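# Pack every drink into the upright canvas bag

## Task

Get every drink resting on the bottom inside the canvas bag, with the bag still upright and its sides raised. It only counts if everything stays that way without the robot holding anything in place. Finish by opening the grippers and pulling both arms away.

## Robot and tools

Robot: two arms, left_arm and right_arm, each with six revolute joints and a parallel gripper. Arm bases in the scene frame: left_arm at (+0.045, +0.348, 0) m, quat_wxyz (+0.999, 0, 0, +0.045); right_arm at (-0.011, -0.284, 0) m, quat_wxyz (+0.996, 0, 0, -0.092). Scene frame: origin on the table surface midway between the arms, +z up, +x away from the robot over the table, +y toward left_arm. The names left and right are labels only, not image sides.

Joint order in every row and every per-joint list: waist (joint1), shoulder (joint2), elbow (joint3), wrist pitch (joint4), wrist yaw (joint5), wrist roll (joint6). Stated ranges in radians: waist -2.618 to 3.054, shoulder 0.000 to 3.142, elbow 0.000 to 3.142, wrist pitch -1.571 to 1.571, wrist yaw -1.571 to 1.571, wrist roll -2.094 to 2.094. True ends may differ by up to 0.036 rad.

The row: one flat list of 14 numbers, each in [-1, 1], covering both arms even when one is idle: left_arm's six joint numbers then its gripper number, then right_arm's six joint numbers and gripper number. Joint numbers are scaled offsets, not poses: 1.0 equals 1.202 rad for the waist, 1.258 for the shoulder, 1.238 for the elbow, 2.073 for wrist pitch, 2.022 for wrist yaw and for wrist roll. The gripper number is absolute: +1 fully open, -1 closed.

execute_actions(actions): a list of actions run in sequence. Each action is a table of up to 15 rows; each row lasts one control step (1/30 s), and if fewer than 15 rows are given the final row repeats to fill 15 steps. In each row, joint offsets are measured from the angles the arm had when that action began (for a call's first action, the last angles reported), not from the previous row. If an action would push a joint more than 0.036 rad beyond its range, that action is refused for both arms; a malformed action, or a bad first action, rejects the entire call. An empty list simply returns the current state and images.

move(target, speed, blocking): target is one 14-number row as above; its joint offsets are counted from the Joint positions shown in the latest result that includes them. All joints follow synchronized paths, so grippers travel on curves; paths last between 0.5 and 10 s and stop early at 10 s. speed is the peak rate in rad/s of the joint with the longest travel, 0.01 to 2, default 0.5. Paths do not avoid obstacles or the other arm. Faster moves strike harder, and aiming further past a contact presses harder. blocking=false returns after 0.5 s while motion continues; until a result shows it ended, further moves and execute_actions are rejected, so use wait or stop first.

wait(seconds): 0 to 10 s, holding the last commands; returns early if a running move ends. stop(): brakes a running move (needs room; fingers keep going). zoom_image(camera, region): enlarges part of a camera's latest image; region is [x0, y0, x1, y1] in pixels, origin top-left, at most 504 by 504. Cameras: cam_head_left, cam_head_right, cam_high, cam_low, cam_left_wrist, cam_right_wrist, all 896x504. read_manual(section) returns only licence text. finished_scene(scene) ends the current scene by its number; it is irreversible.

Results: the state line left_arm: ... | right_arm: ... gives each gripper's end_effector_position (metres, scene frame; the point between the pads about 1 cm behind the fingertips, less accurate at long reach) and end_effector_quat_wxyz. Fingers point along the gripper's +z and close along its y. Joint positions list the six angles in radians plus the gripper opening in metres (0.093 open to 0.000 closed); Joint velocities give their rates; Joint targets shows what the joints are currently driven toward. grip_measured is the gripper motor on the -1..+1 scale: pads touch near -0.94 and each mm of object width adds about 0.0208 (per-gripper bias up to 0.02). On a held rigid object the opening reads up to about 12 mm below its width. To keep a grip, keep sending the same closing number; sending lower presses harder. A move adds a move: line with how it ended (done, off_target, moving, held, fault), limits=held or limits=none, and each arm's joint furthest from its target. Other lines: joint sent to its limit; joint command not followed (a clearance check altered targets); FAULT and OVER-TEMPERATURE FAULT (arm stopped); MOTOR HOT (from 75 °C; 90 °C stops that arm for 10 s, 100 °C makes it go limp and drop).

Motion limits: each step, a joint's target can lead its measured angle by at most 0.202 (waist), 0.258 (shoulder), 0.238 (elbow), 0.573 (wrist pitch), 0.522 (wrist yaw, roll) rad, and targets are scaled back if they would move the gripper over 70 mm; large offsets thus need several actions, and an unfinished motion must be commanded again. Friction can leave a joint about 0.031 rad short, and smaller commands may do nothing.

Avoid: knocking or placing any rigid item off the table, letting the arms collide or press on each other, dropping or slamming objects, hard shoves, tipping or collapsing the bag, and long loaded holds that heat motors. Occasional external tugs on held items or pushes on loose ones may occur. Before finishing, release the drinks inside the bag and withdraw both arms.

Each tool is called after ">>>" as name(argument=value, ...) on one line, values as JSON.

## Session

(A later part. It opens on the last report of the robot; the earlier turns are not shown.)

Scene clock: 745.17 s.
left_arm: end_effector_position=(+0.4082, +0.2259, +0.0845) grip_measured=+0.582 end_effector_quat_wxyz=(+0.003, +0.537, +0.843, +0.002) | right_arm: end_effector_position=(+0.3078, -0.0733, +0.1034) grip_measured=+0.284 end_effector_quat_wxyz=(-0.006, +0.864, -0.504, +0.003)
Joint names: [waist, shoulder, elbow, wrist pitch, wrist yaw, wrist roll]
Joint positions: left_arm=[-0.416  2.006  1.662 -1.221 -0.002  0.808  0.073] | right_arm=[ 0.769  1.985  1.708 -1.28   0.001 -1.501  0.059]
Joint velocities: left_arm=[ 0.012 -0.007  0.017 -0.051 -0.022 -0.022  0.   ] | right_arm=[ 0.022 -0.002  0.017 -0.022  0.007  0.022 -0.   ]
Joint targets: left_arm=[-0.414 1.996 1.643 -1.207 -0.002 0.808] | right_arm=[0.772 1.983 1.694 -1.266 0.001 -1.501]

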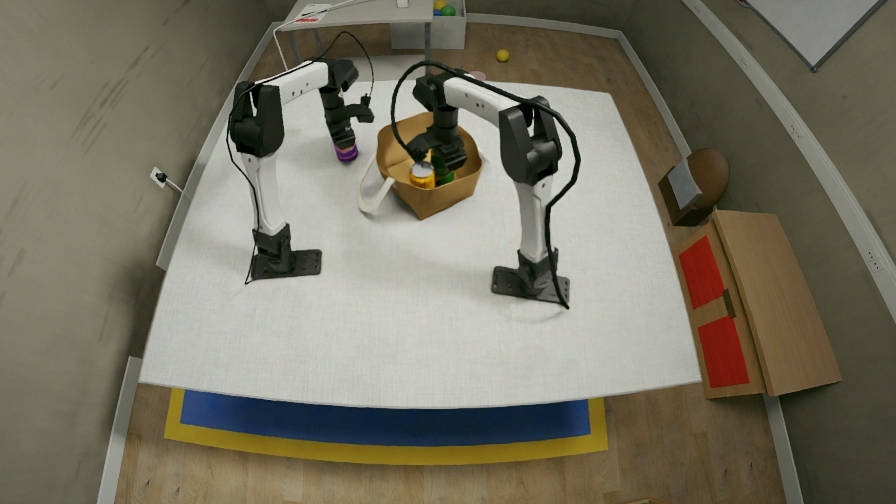

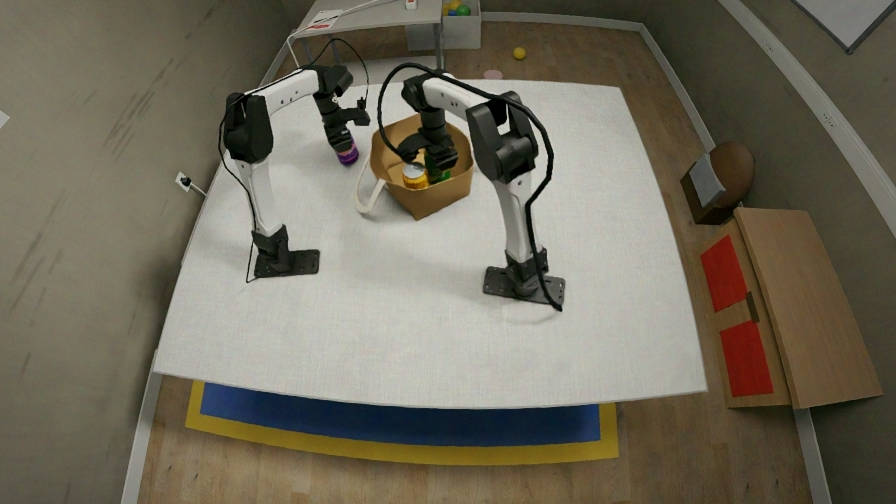

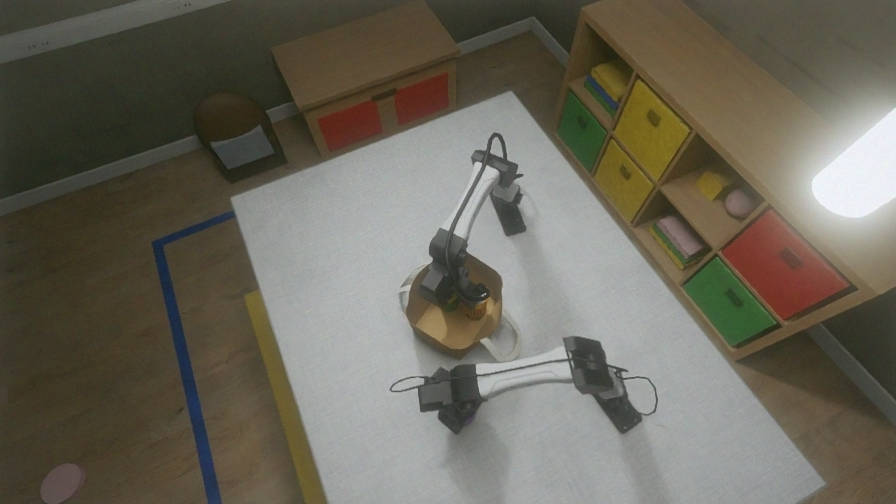

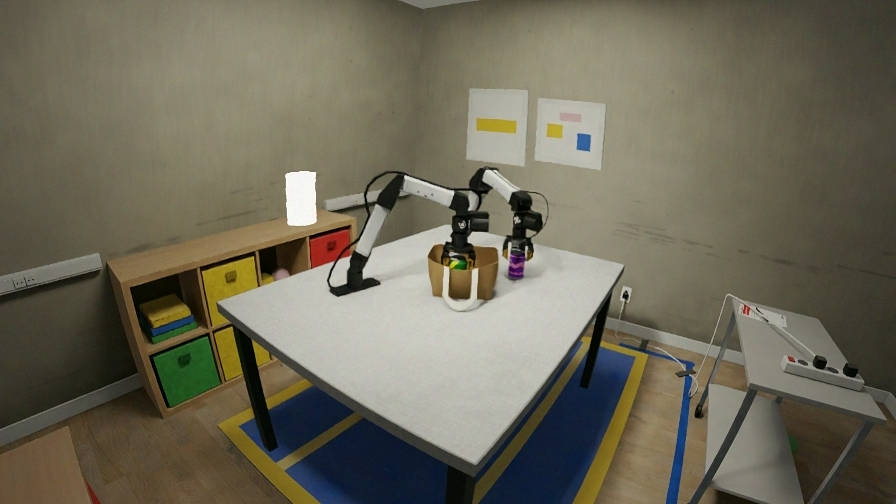

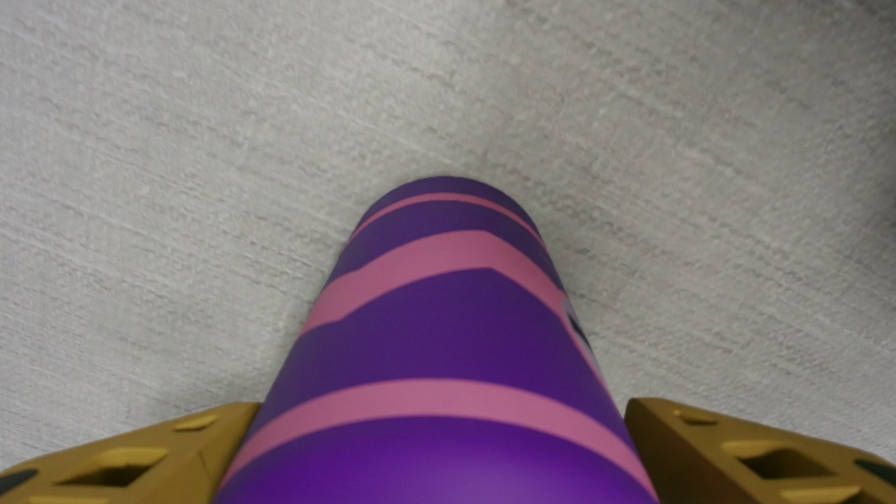

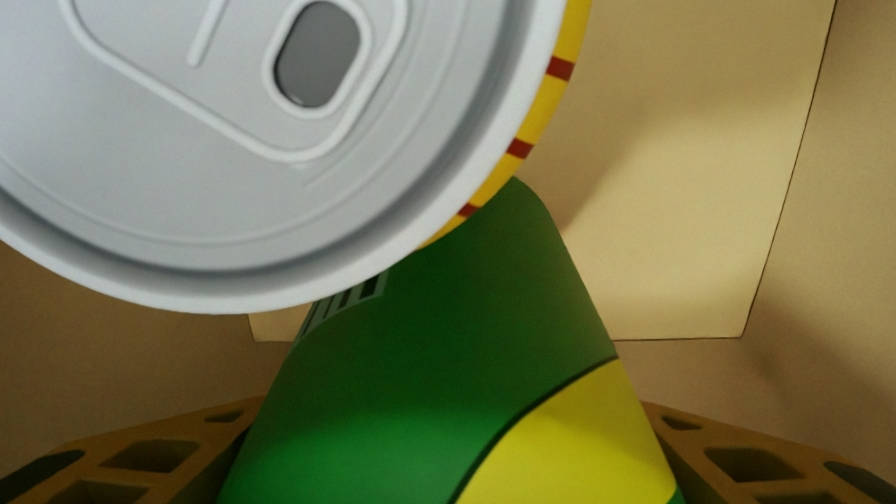

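>>> execute_actions(actions=[[[0.0017,-0.008,-0.012,0.004,0,0,0.54,0.0025,-0.0013,-0.0123,0.0113,0,0,0.18],[0.0017,-0.008,-0.010,0.003,0,0,0.50,0.0025,-0.0004,-0.0151,0.0141,0,0,0.18],[0.0017,-0.008,-0.008,0.003,0,0,0.47,0.0025,0.0009,-0.0193,0.0168,0,0,0.18],[0.0017,-0.008,-0.006,0.003,0,0,0.44,0.0025,0.0024,-0.0243,0.0192,0,0,0.18],[0.0017,-0.008,-0.005,0.003,0,0,0.41,0.0025,0.0039,-0.0292,0.0207,0,0,0.18],[0.0017,-0.008,-0.005,0.003,0,0,0.38,0.0025,0.0052,-0.0334,0.0213,0,0,0.18],[0.0017,-0.008,-0.005,0.003,0,0,0.35,0.0025,0.0061,-0.0362,0.0213,0,0,0.18],[0.0017,-0.008,-0.005,0.003,0,0,0.32,0.0025,0.0064,-0.0372,0.0213,0,0,0.18],[0.0017,-0.008,-0.005,0.003,0,0,0.28,0.0025,0.0064,-0.0372,0.0213,0,0,0.18],[0.0017,-0.008,-0.005,0.003,0,0,0.24,0.0025,0.0064,-0.0372,0.0213,0,0,0.18],[0.0017,-0.008,-0.005,0.003,0,0,0.21,0.0025,0.0064,-0.0372,0.0213,0,0,0.30],[0.0017,-0.008,-0.005,0.003,0,0,0.18,0.0025,0.0064,-0.0372,0.0213,0,0,0.40],[0.0017,-0.008,-0.005,0.003,0,0,0.18,0.0025,0.0064,-0.0372,0.0213,0,0,0.52],[0.0017,-0.008,-0.005,0.003,0,0,0.18,0.0025,0.0064,-0.0372,0.0213,0,0,0.66],[0.0017,-0.008,-0.005,0.003,0,0,0.18,0.0025,0.0064,-0.0372,0.0213,0,0,0.80]]])

>>> execute_actions(actions=[])

Scene clock: 817.10 s.
left_arm: end_effector_position=(+0.4086, +0.2258, +0.0845) grip_measured=+0.255 end_effector_quat_wxyz=(+0.004, +0.537, +0.843, +0.002) | right_arm: end_effector_position=(+0.3078, -0.0733, +0.0962) grip_measured=+0.733 end_effector_quat_wxyz=(-0.007, +0.864, -0.504, +0.004)
Joint names: [waist, shoulder, elbow, wrist pitch, wrist yaw, wrist roll]
Joint positions: left_arm=[-0.416  2.006  1.662 -1.219 -0.003  0.808  0.057] | right_arm=[ 0.769  1.985  1.68  -1.25   0.001 -1.501  0.08 ]
Joint velocities: left_arm=[-0.002 -0.002 -0.007  0.022 -0.095 -0.007  0.   ] | right_arm=[ 0.002 -0.002 -0.002 -0.022  0.007  0.007  0.137]
Joint targets: left_arm=[-0.414 1.996 1.656 -1.215 -0.002 0.808] | right_arm=[0.772 1.994 1.662 -1.235 0.001 -1.501]

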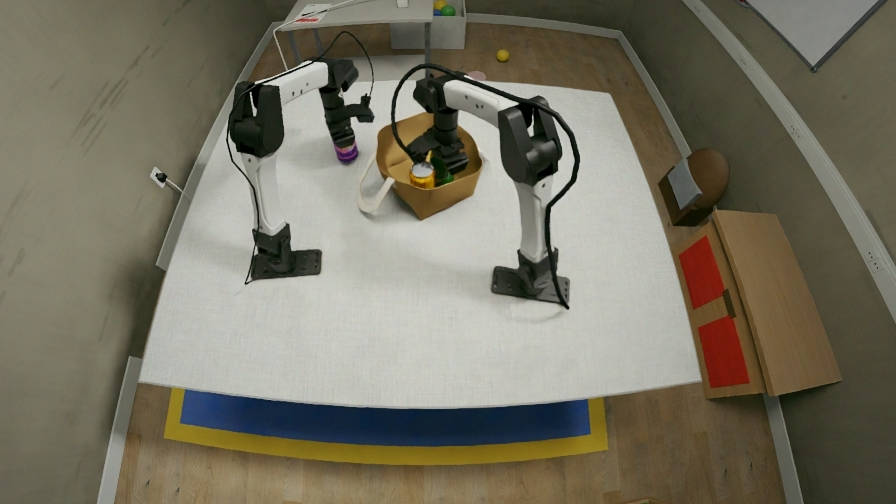

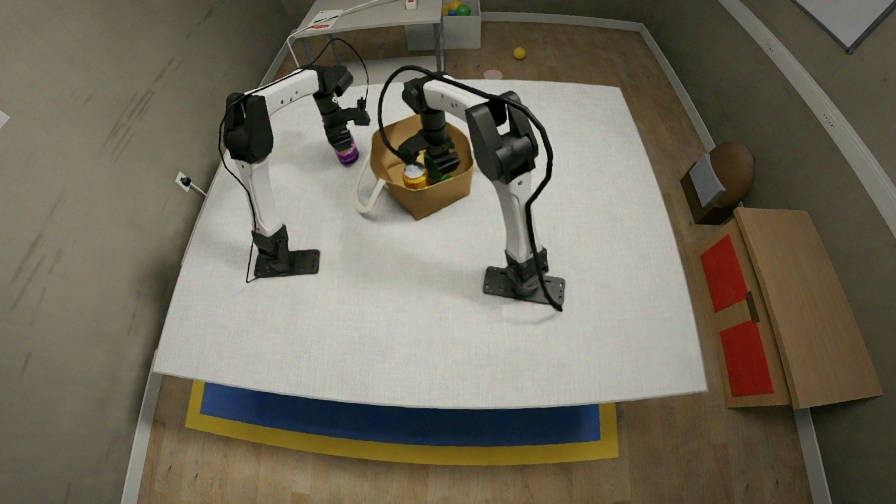

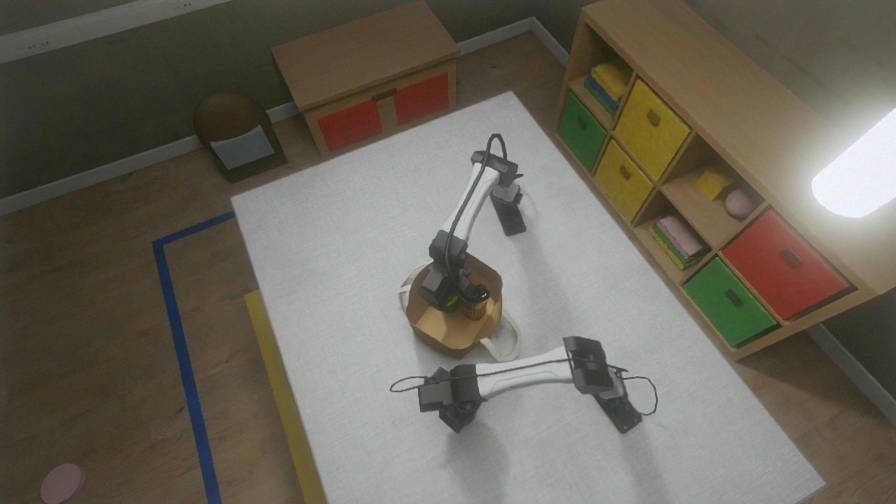

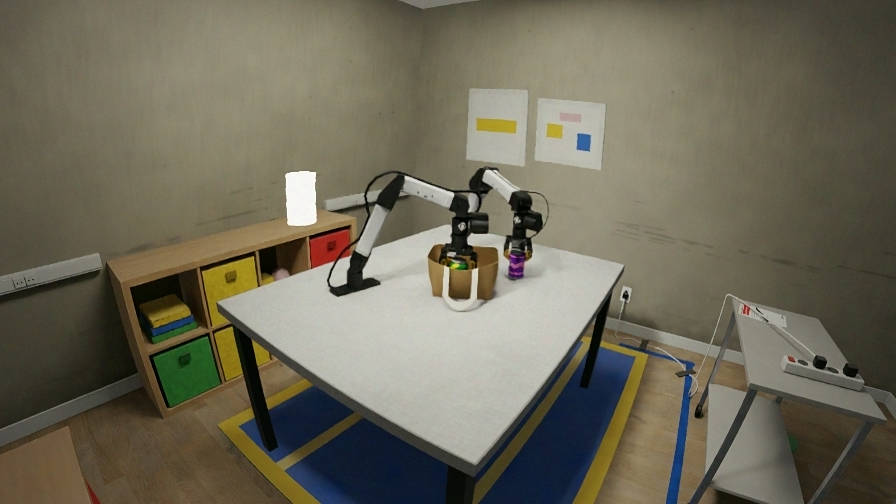

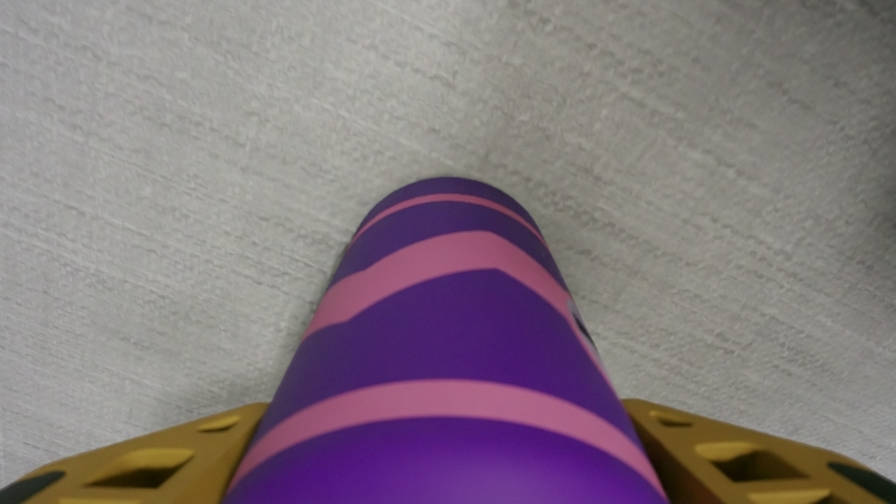

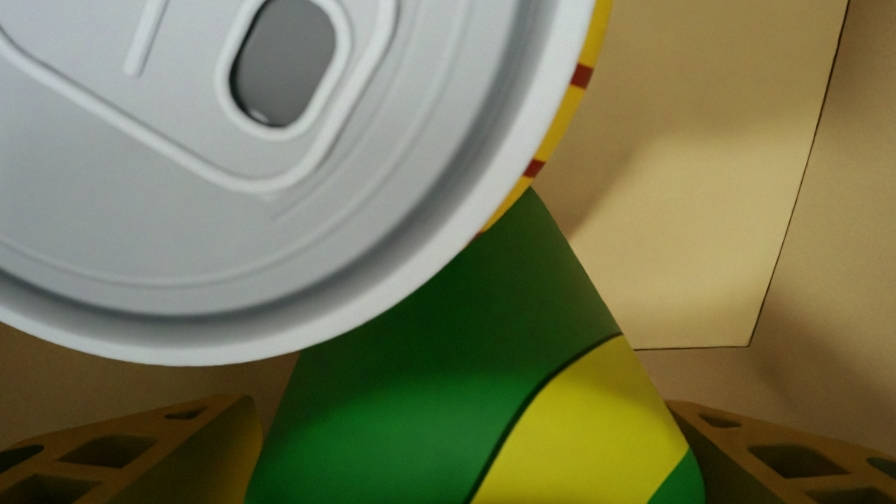

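Scene clock: 817.10 s.
left_arm: end_effector_position=(+0.4086, +0.2258, +0.0845) grip_measured=+0.255 end_effector_quat_wxyz=(+0.004, +0.537, +0.843, +0.002) | right_arm: end_effector_position=(+0.3078, -0.0733, +0.0962) grip_measured=+0.733 end_effector_quat_wxyz=(-0.007, +0.864, -0.504, +0.004)
Joint names: [waist, shoulder, elbow, wrist pitch, wrist yaw, wrist roll]
Joint positions: left_arm=[-0.416  2.006  1.662 -1.219 -0.003  0.808  0.057] | right_arm=[ 0.769  1.985  1.68  -1.25   0.001 -1.501  0.08 ]
Joint velocities: left_arm=[-0.002 -0.002 -0.007  0.022 -0.095 -0.007  0.   ] | right_arm=[ 0.002 -0.002 -0.002 -0.022  0.007  0.007  0.137]
Joint targets: left_arm=[-0.414 1.996 1.656 -1.215 -0.002 0.808] | right_arm=[0.772 1.994 1.662 -1.235 0.001 -1.501]

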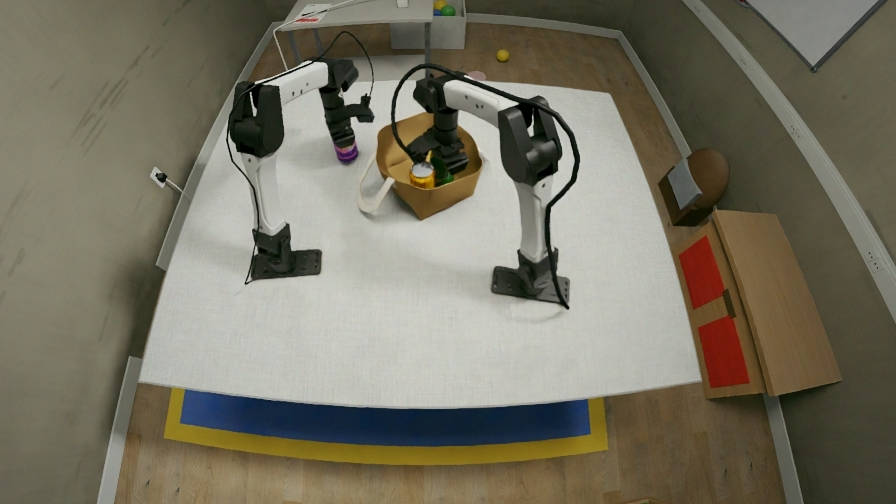

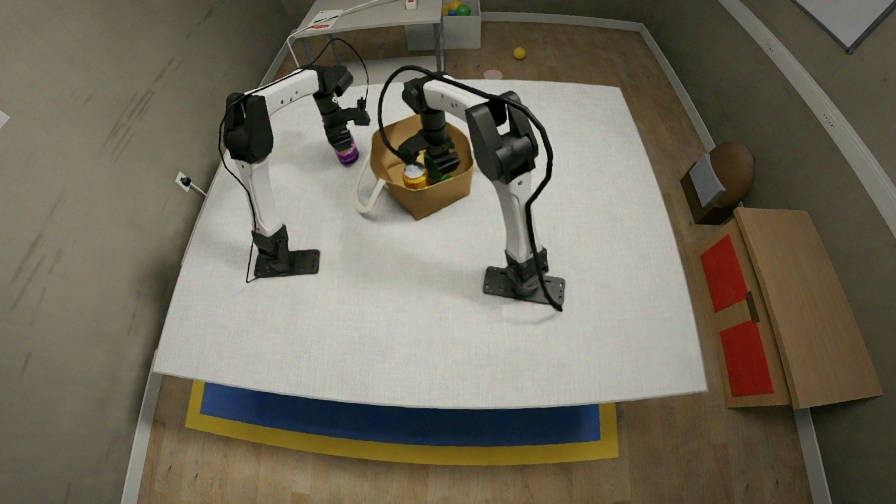

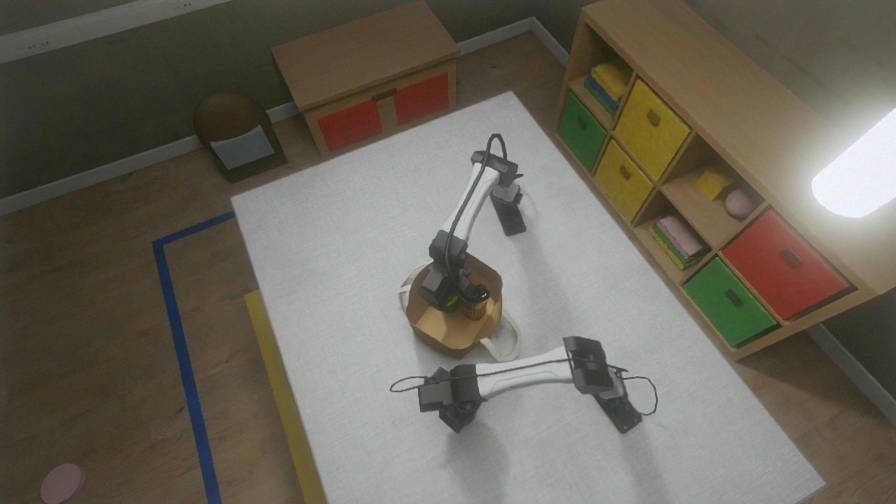

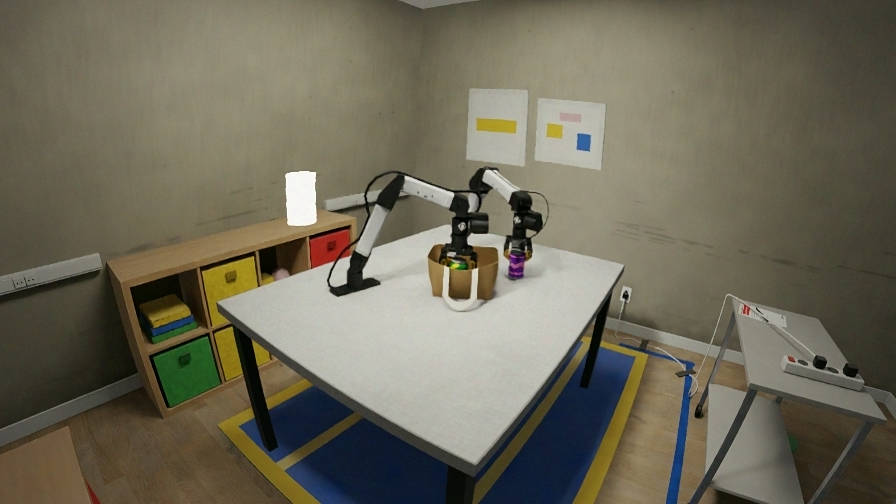

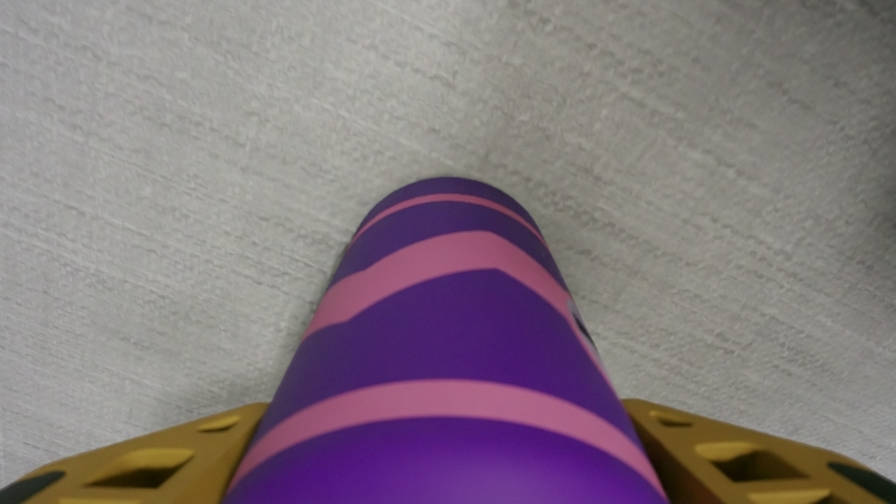

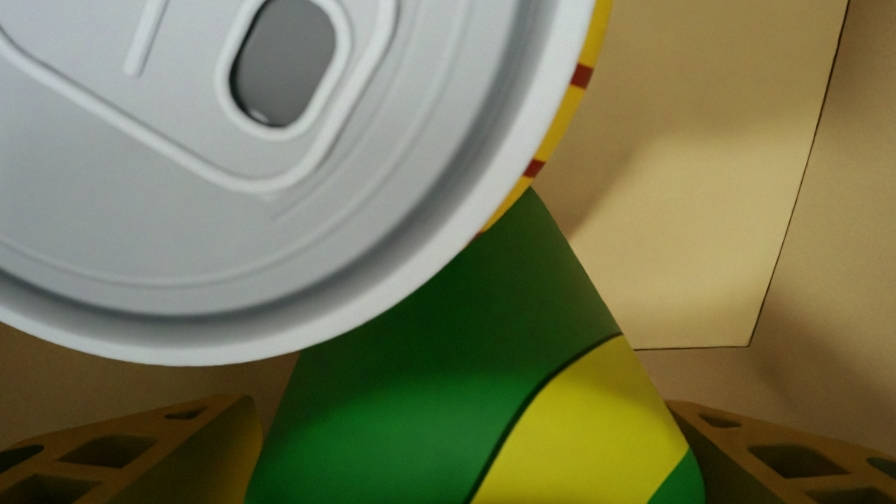

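>>> execute_actions(actions=[])

Scene clock: 822.17 s.
left_arm: end_effector_position=(+0.4086, +0.2258, +0.0845) grip_measured=+0.255 end_effector_quat_wxyz=(+0.004, +0.537, +0.843, +0.002) | right_arm: end_effector_position=(+0.3082, -0.0731, +0.0962) grip_measured=+0.799 end_effector_quat_wxyz=(-0.007, +0.864, -0.504, +0.004)
Joint names: [waist, shoulder, elbow, wrist pitch, wrist yaw, wrist roll]
Joint positions: left_arm=[-0.416  2.006  1.662 -1.219 -0.003  0.808  0.057] | right_arm=[ 0.769  1.985  1.68  -1.248  0.001 -1.501  0.084]
Joint velocities: left_arm=[ 0.002 -0.012 -0.022 -0.037 -0.022  0.007  0.   ] | right_arm=[-0.027 -0.002 -0.002  0.007  0.037  0.037 -0.001]
Joint targets: left_arm=[-0.414 1.996 1.656 -1.215 -0.002 0.808] | right_arm=[0.772 1.994 1.662 -1.236 0.001 -1.501]

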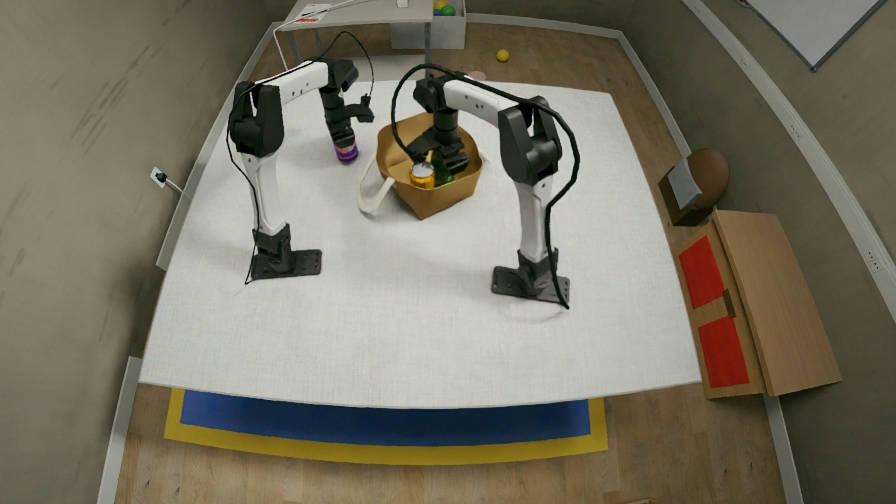

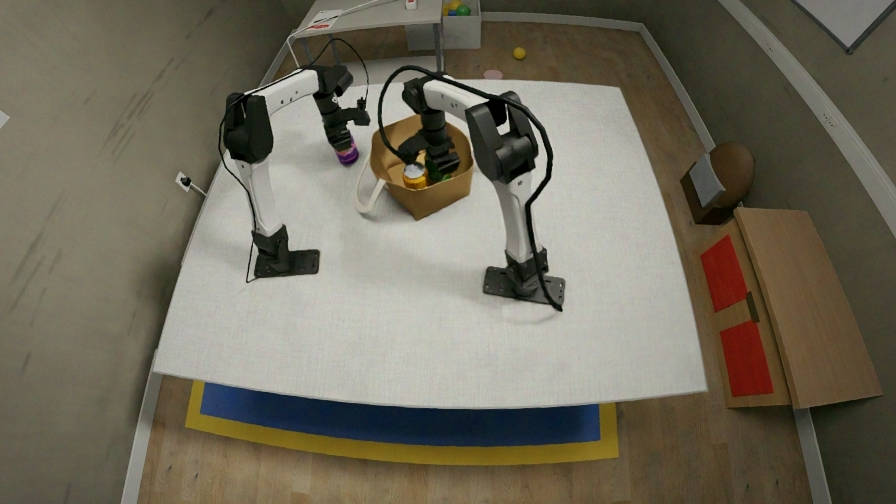

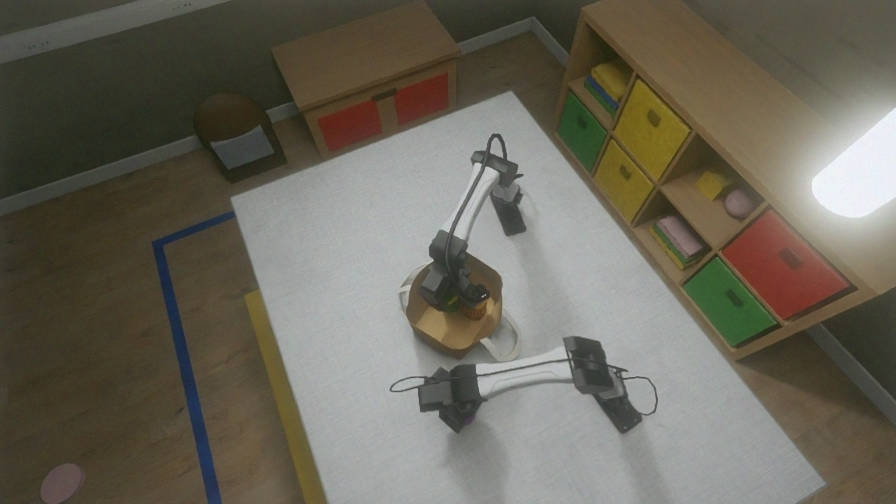

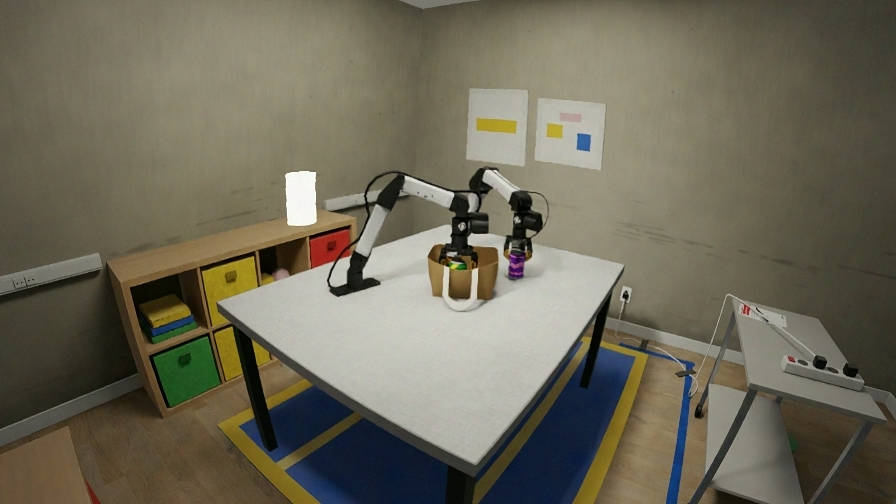

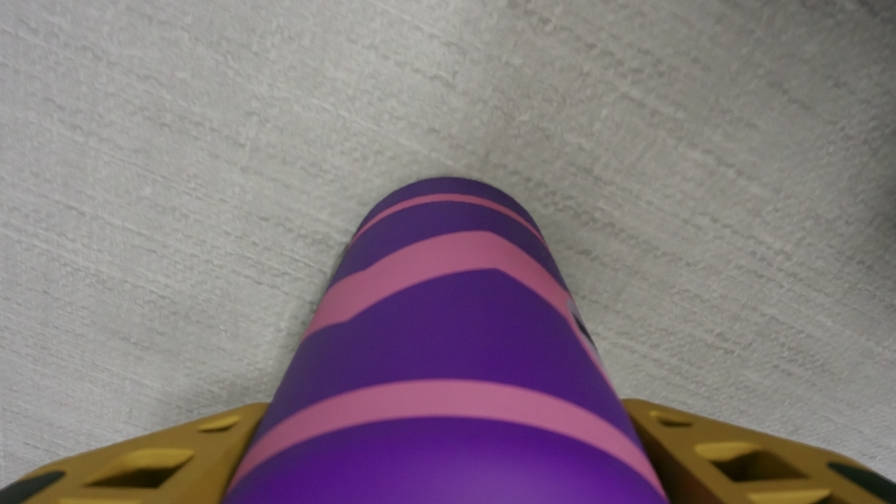

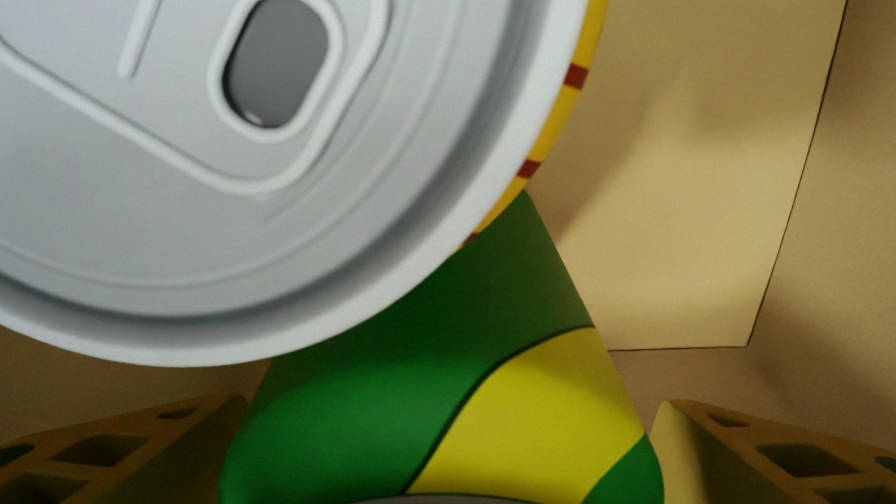

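>>> execute_actions(actions=[[[0,-0.014,0.006,-0.003,0,0,0.18,0,0,-0.008,0.003,0,0,0.8],[0,-0.022,0.019,-0.0104,0,0,0.18,0,-0.0084,-0.003,0,0,0,0.8],[0,-0.030,0.032,-0.0160,0,0.002,0.18,0,-0.0149,0,0,0,0,0.8],[0,-0.0326,0.0441,-0.0235,0,0.004,0.18,0,-0.0238,0,0,0,0,0.8],[0,-0.0339,0.0550,-0.0326,0,0.0059,0.18,0,-0.0352,0,0,0,0,0.8],[0,-0.0355,0.0682,-0.0428,0,0.0087,0.18,0,-0.0487,0,0,0,0,0.8],[0,-0.0373,0.0833,-0.0537,0,0.0132,0.18,-0.002,-0.0644,0,0,0,0,0.8],[0,-0.0394,0.1004,-0.0650,0,0.0195,0.18,-0.004,-0.0821,0,0,0,0,0.8],[0,-0.0417,0.1191,-0.0759,0,0.0275,0.18,-0.0055,-0.1015,0,0,0,0,0.8],[0,-0.0441,0.1393,-0.0861,0,0.0372,0.18,-0.0096,-0.1224,0,0,0,0,0.8],[0,-0.0467,0.1608,-0.0952,0,0.0485,0.18,-0.0162,-0.1446,0,0,0,0,0.8],[0,-0.0494,0.1833,-0.1027,0,0.0612,0.18,-0.0254,-0.1680,0,0,0,0,0.8],[-0.002,-0.0522,0.2065,-0.1083,0,0.0754,0.18,-0.0371,-0.1921,0,0,0,0,0.8],[-0.004,-0.0551,0.2303,-0.1117,0,0.0909,0.18,-0.0512,-0.2167,0,0,0,0,0.8],[-0.0052,-0.0580,0.2544,-0.1129,0,0.1075,0.18,-0.0675,-0.2417,0,0,0,0,0.8]],[[-0.0082,-0.0383,0.0914,-0.0222,0,0.0817,0.18,-0.0529,-0.0777,0,0,0,0,0.8],[-0.0133,-0.0412,0.1152,-0.0222,0,0.1003,0.18,-0.0732,-0.1024,0,0,0,0,0.8],[-0.0202,-0.0440,0.1385,-0.0222,0,0.1197,0.18,-0.0952,-0.1265,0,0,0,0,0.8],[-0.0290,-0.0467,0.1610,-0.0222,0,0.1397,0.18,-0.1186,-0.1498,0,0,0,0,0.8],[-0.0397,-0.0493,0.1824,-0.0212,0,0.1602,0.18,-0.1434,-0.1720,0,0,0,0,0.8],[-0.0520,-0.0518,0.2027,-0.0203,0,0.1809,0.18,-0.1691,-0.1930,0,0,0,0,0.8],[-0.0658,-0.0540,0.2214,-0.0193,0,0.2019,0.18,-0.1957,-0.2124,0,0,0,0,0.8],[-0.0812,-0.0561,0.2384,-0.0183,0,0.2229,0.18,-0.2227,-0.2300,0,0,0,0,0.8],[-0.0977,-0.0579,0.2536,-0.0174,0,0.2436,0.18,-0.2500,-0.2457,0,0,0,0,0.8],[-0.1155,-0.0595,0.2667,-0.0166,0,0.2641,0.18,-0.2773,-0.2593,0,0,0,0,0.8],[-0.1342,-0.0608,0.2777,-0.0159,0,0.2841,0.18,-0.3044,-0.2706,0,0,0,0,0.8],[-0.1536,-0.0618,0.2863,-0.0152,0,0.3035,0.18,-0.3309,-0.2796,0,0,0,0,0.8],[-0.1737,-0.0626,0.2925,-0.0145,0,0.3221,0.18,-0.3566,-0.2860,0,0,0,0,0.8],[-0.1941,-0.0631,0.2963,-0.0140,0,0.3398,0.18,-0.3814,-0.2900,0,0,0,0,0.8],[-0.2147,-0.0632,0.2975,-0.0135,0,0.3564,0.18,-0.4049,-0.2912,0,0,0,0,0.8]],[[-0.0638,-0.028,0.0285,0.0087,0,0.0928,0.18,-0.0694,-0.006,0,0,0,0,0.8],[-0.0842,-0.025,0.0285,0.0087,0,0.1069,0.18,-0.0897,-0.006,0,0,0,0,0.8],[-0.1043,-0.022,0.0285,0.0087,0,0.1197,0.18,-0.1080,-0.006,0,0,0,0,0.8],[-0.1237,-0.019,0.0285,0.0087,0,0.1309,0.18,-0.1243,-0.006,0,0,0,0,0.8],[-0.1424,-0.016,0.026,0.0087,0,0.1407,0.18,-0.1384,-0.006,0,0,0,0,0.8],[-0.1601,-0.0135,0.024,0.0087,0,0.1486,0.18,-0.1501,-0.006,0,0,0,0,0.8],[-0.1767,-0.0116,0.022,0.0087,0,0.1550,0.18,-0.1593,-0.006,0,0,0,0,0.8],[-0.1921,-0.0082,0.020,0.0087,0,0.1595,0.18,-0.1660,-0.006,0,0,0,0,0.8],[-0.2059,-0.0027,0.020,0.0087,0,0.1622,0.18,-0.1700,-0.006,0,0,0,0,0.8],[-0.2182,0.0049,0.020,0.0087,0,0.1632,0.18,-0.1713,-0.006,0,0,0,0,0.8],[-0.2288,0.0144,0.020,0.0087,0,0.1632,0.18,-0.1713,-0.006,0,0,0,0,0.8],[-0.2376,0.0256,0.020,0.0087,0,0.1632,0.18,-0.1713,-0.006,0,0,0,0,0.8],[-0.2446,0.0382,0.020,0.0087,0,0.1632,0.18,-0.1713,-0.006,0,0,0,0,0.8],[-0.2496,0.0521,0.020,0.0087,0,0.1632,0.18,-0.1713,-0.006,0,0,0,0,0.8],[-0.2527,0.0669,0.020,0.0087,0,0.1632,0.18,-0.1713,-0.006,0,0,0,0,0.8]],[[-0.009,0.0327,0.015,0.0072,0,0.003,0.18,0,0,0,0,0,0,0.8],[-0.009,0.0485,0.015,0.0072,0,0.003,0.18,0,0,0,0,0,0,0.8],[-0.009,0.0643,0.015,0.0072,0,0.003,0.18,0,0,0,0,0,0,0.8],[-0.009,0.0798,0.015,0.0072,0,0.003,0.18,0,0,0,0,0,0,0.8],[-0.009,0.0946,0.015,0.0072,0,0.003,0.18,0,0,0,0,0,0,0.8],[-0.009,0.1085,0.015,0.0072,0,0.003,0.18,0,0,0,0,0,0,0.8],[-0.009,0.1211,0.015,0.0072,0,0.003,0.18,0,0,0,0,0,0,0.8],[-0.009,0.1323,0.015,0.0072,0,0.003,0.18,0,0,0,0,0,0,0.8],[-0.009,0.1418,0.015,0.0072,0,0.003,0.18,0,0,0,0,0,0,0.8],[-0.009,0.1494,0.015,0.0072,0,0.003,0.18,0,0,0,0,0,0,0.8],[-0.009,0.1549,0.015,0.0072,0,0.003,0.18,0,0,0,0,0,0,0.8],[-0.009,0.1583,0.015,0.0072,0,0.003,0.18,0,0,0,0,0,0,0.8],[-0.009,0.1594,0.015,0.0072,0,0.003,0.18,0,0,0,0,0,0,0.8],[-0.009,0.1594,0.015,0.0072,0,0.003,0.18,0,0,0,0,0,0,0.8],[-0.009,0.1594,0.015,0.0072,0,0.003,0.18,0,0,0,0,0,0,0.8]]])

Scene clock: 944.17 s.
left_arm: end_effector_position=(+0.3498, +0.0089, +0.1526) grip_measured=+0.255 end_effector_quat_wxyz=(+0.067, +0.964, +0.253, +0.036) | right_arm: end_effector_position=(+0.3169, -0.3132, +0.3064) grip_measured=+0.799 end_effector_quat_wxyz=(-0.217, +0.617, -0.724, +0.220)
Joint names: [waist, shoulder, elbow, wrist pitch, wrist yaw, wrist roll]
Joint positions: left_arm=[-0.93   2.203  2.226 -1.44  -0.003  1.788  0.057] | right_arm=[ 0.094  1.38   1.68  -1.241 -0.002 -1.501  0.084]
Joint velocities: left_arm=[-0.012  0.032 -0.002  0.037 -0.037  0.081 -0.001] | right_arm=[-0.002 -0.012 -0.007  0.066  0.037 -0.007  0.   ]
Joint targets: left_arm=[-0.931 2.178 2.244 -1.424 -0.003 1.793] | right_arm=[0.094 1.380 1.680 -1.241 -0.002 -1.501]

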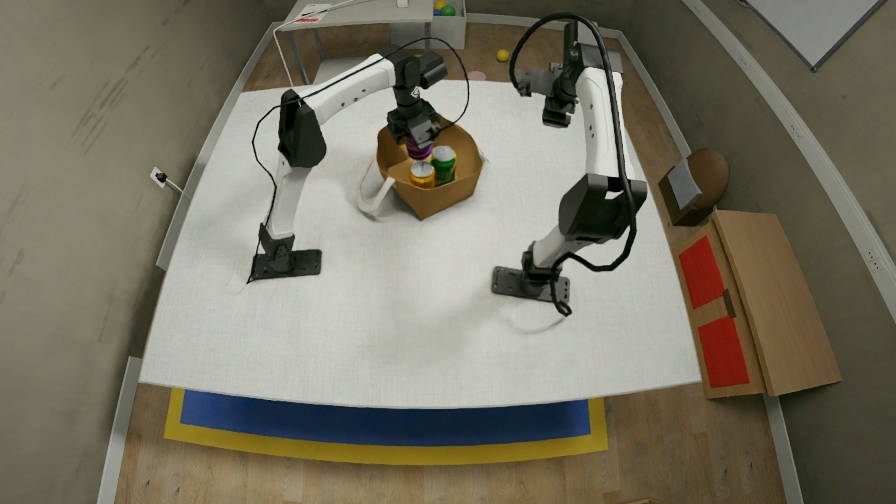

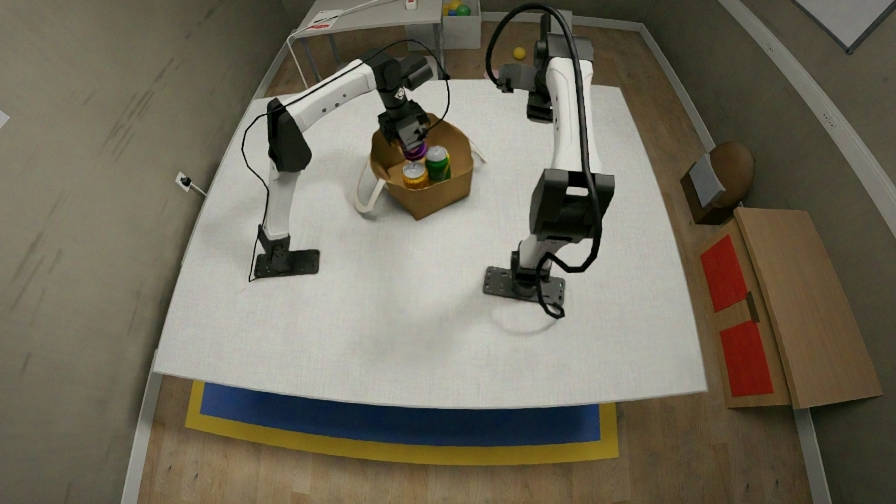

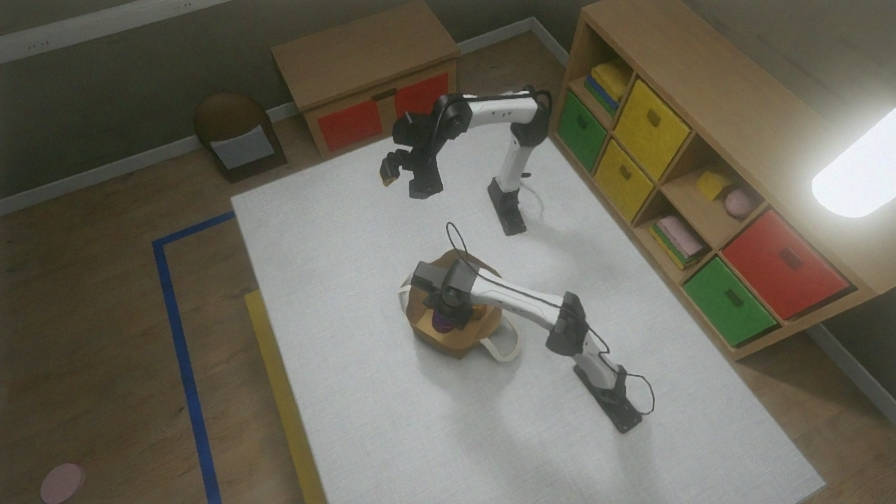

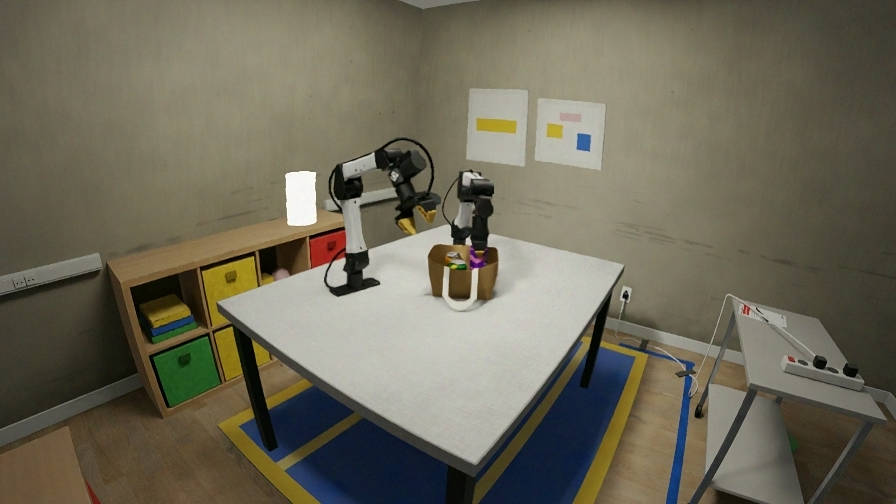

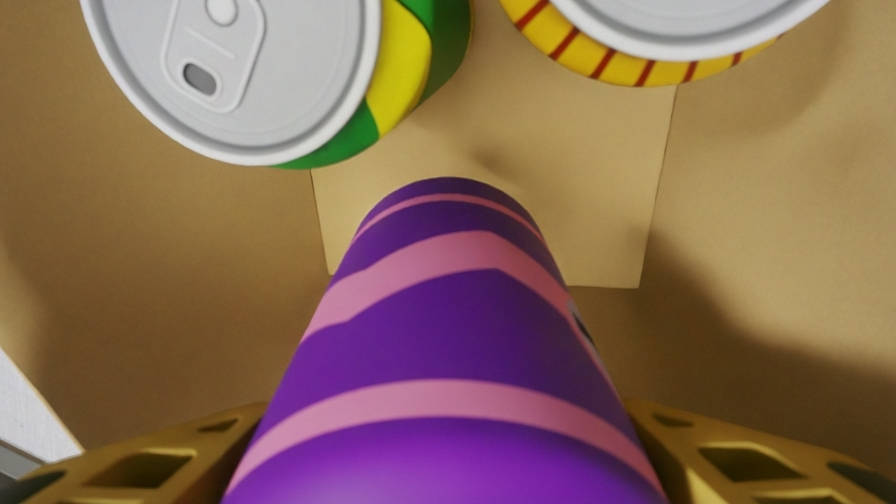

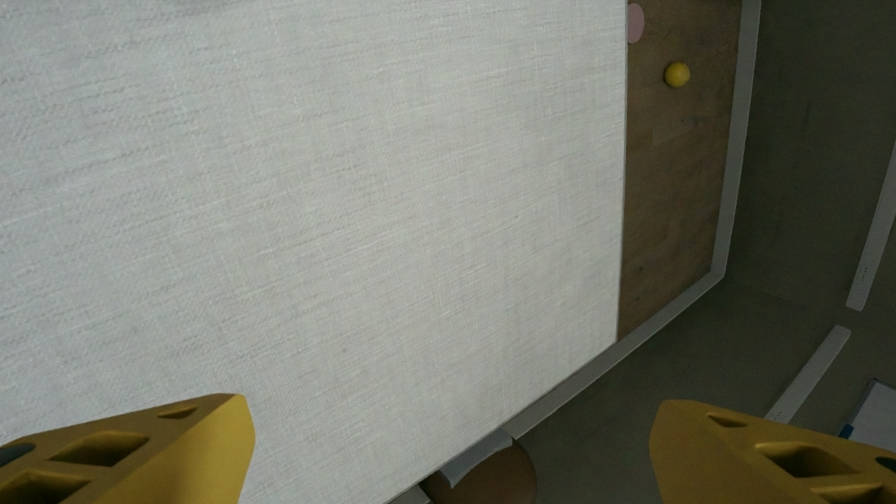

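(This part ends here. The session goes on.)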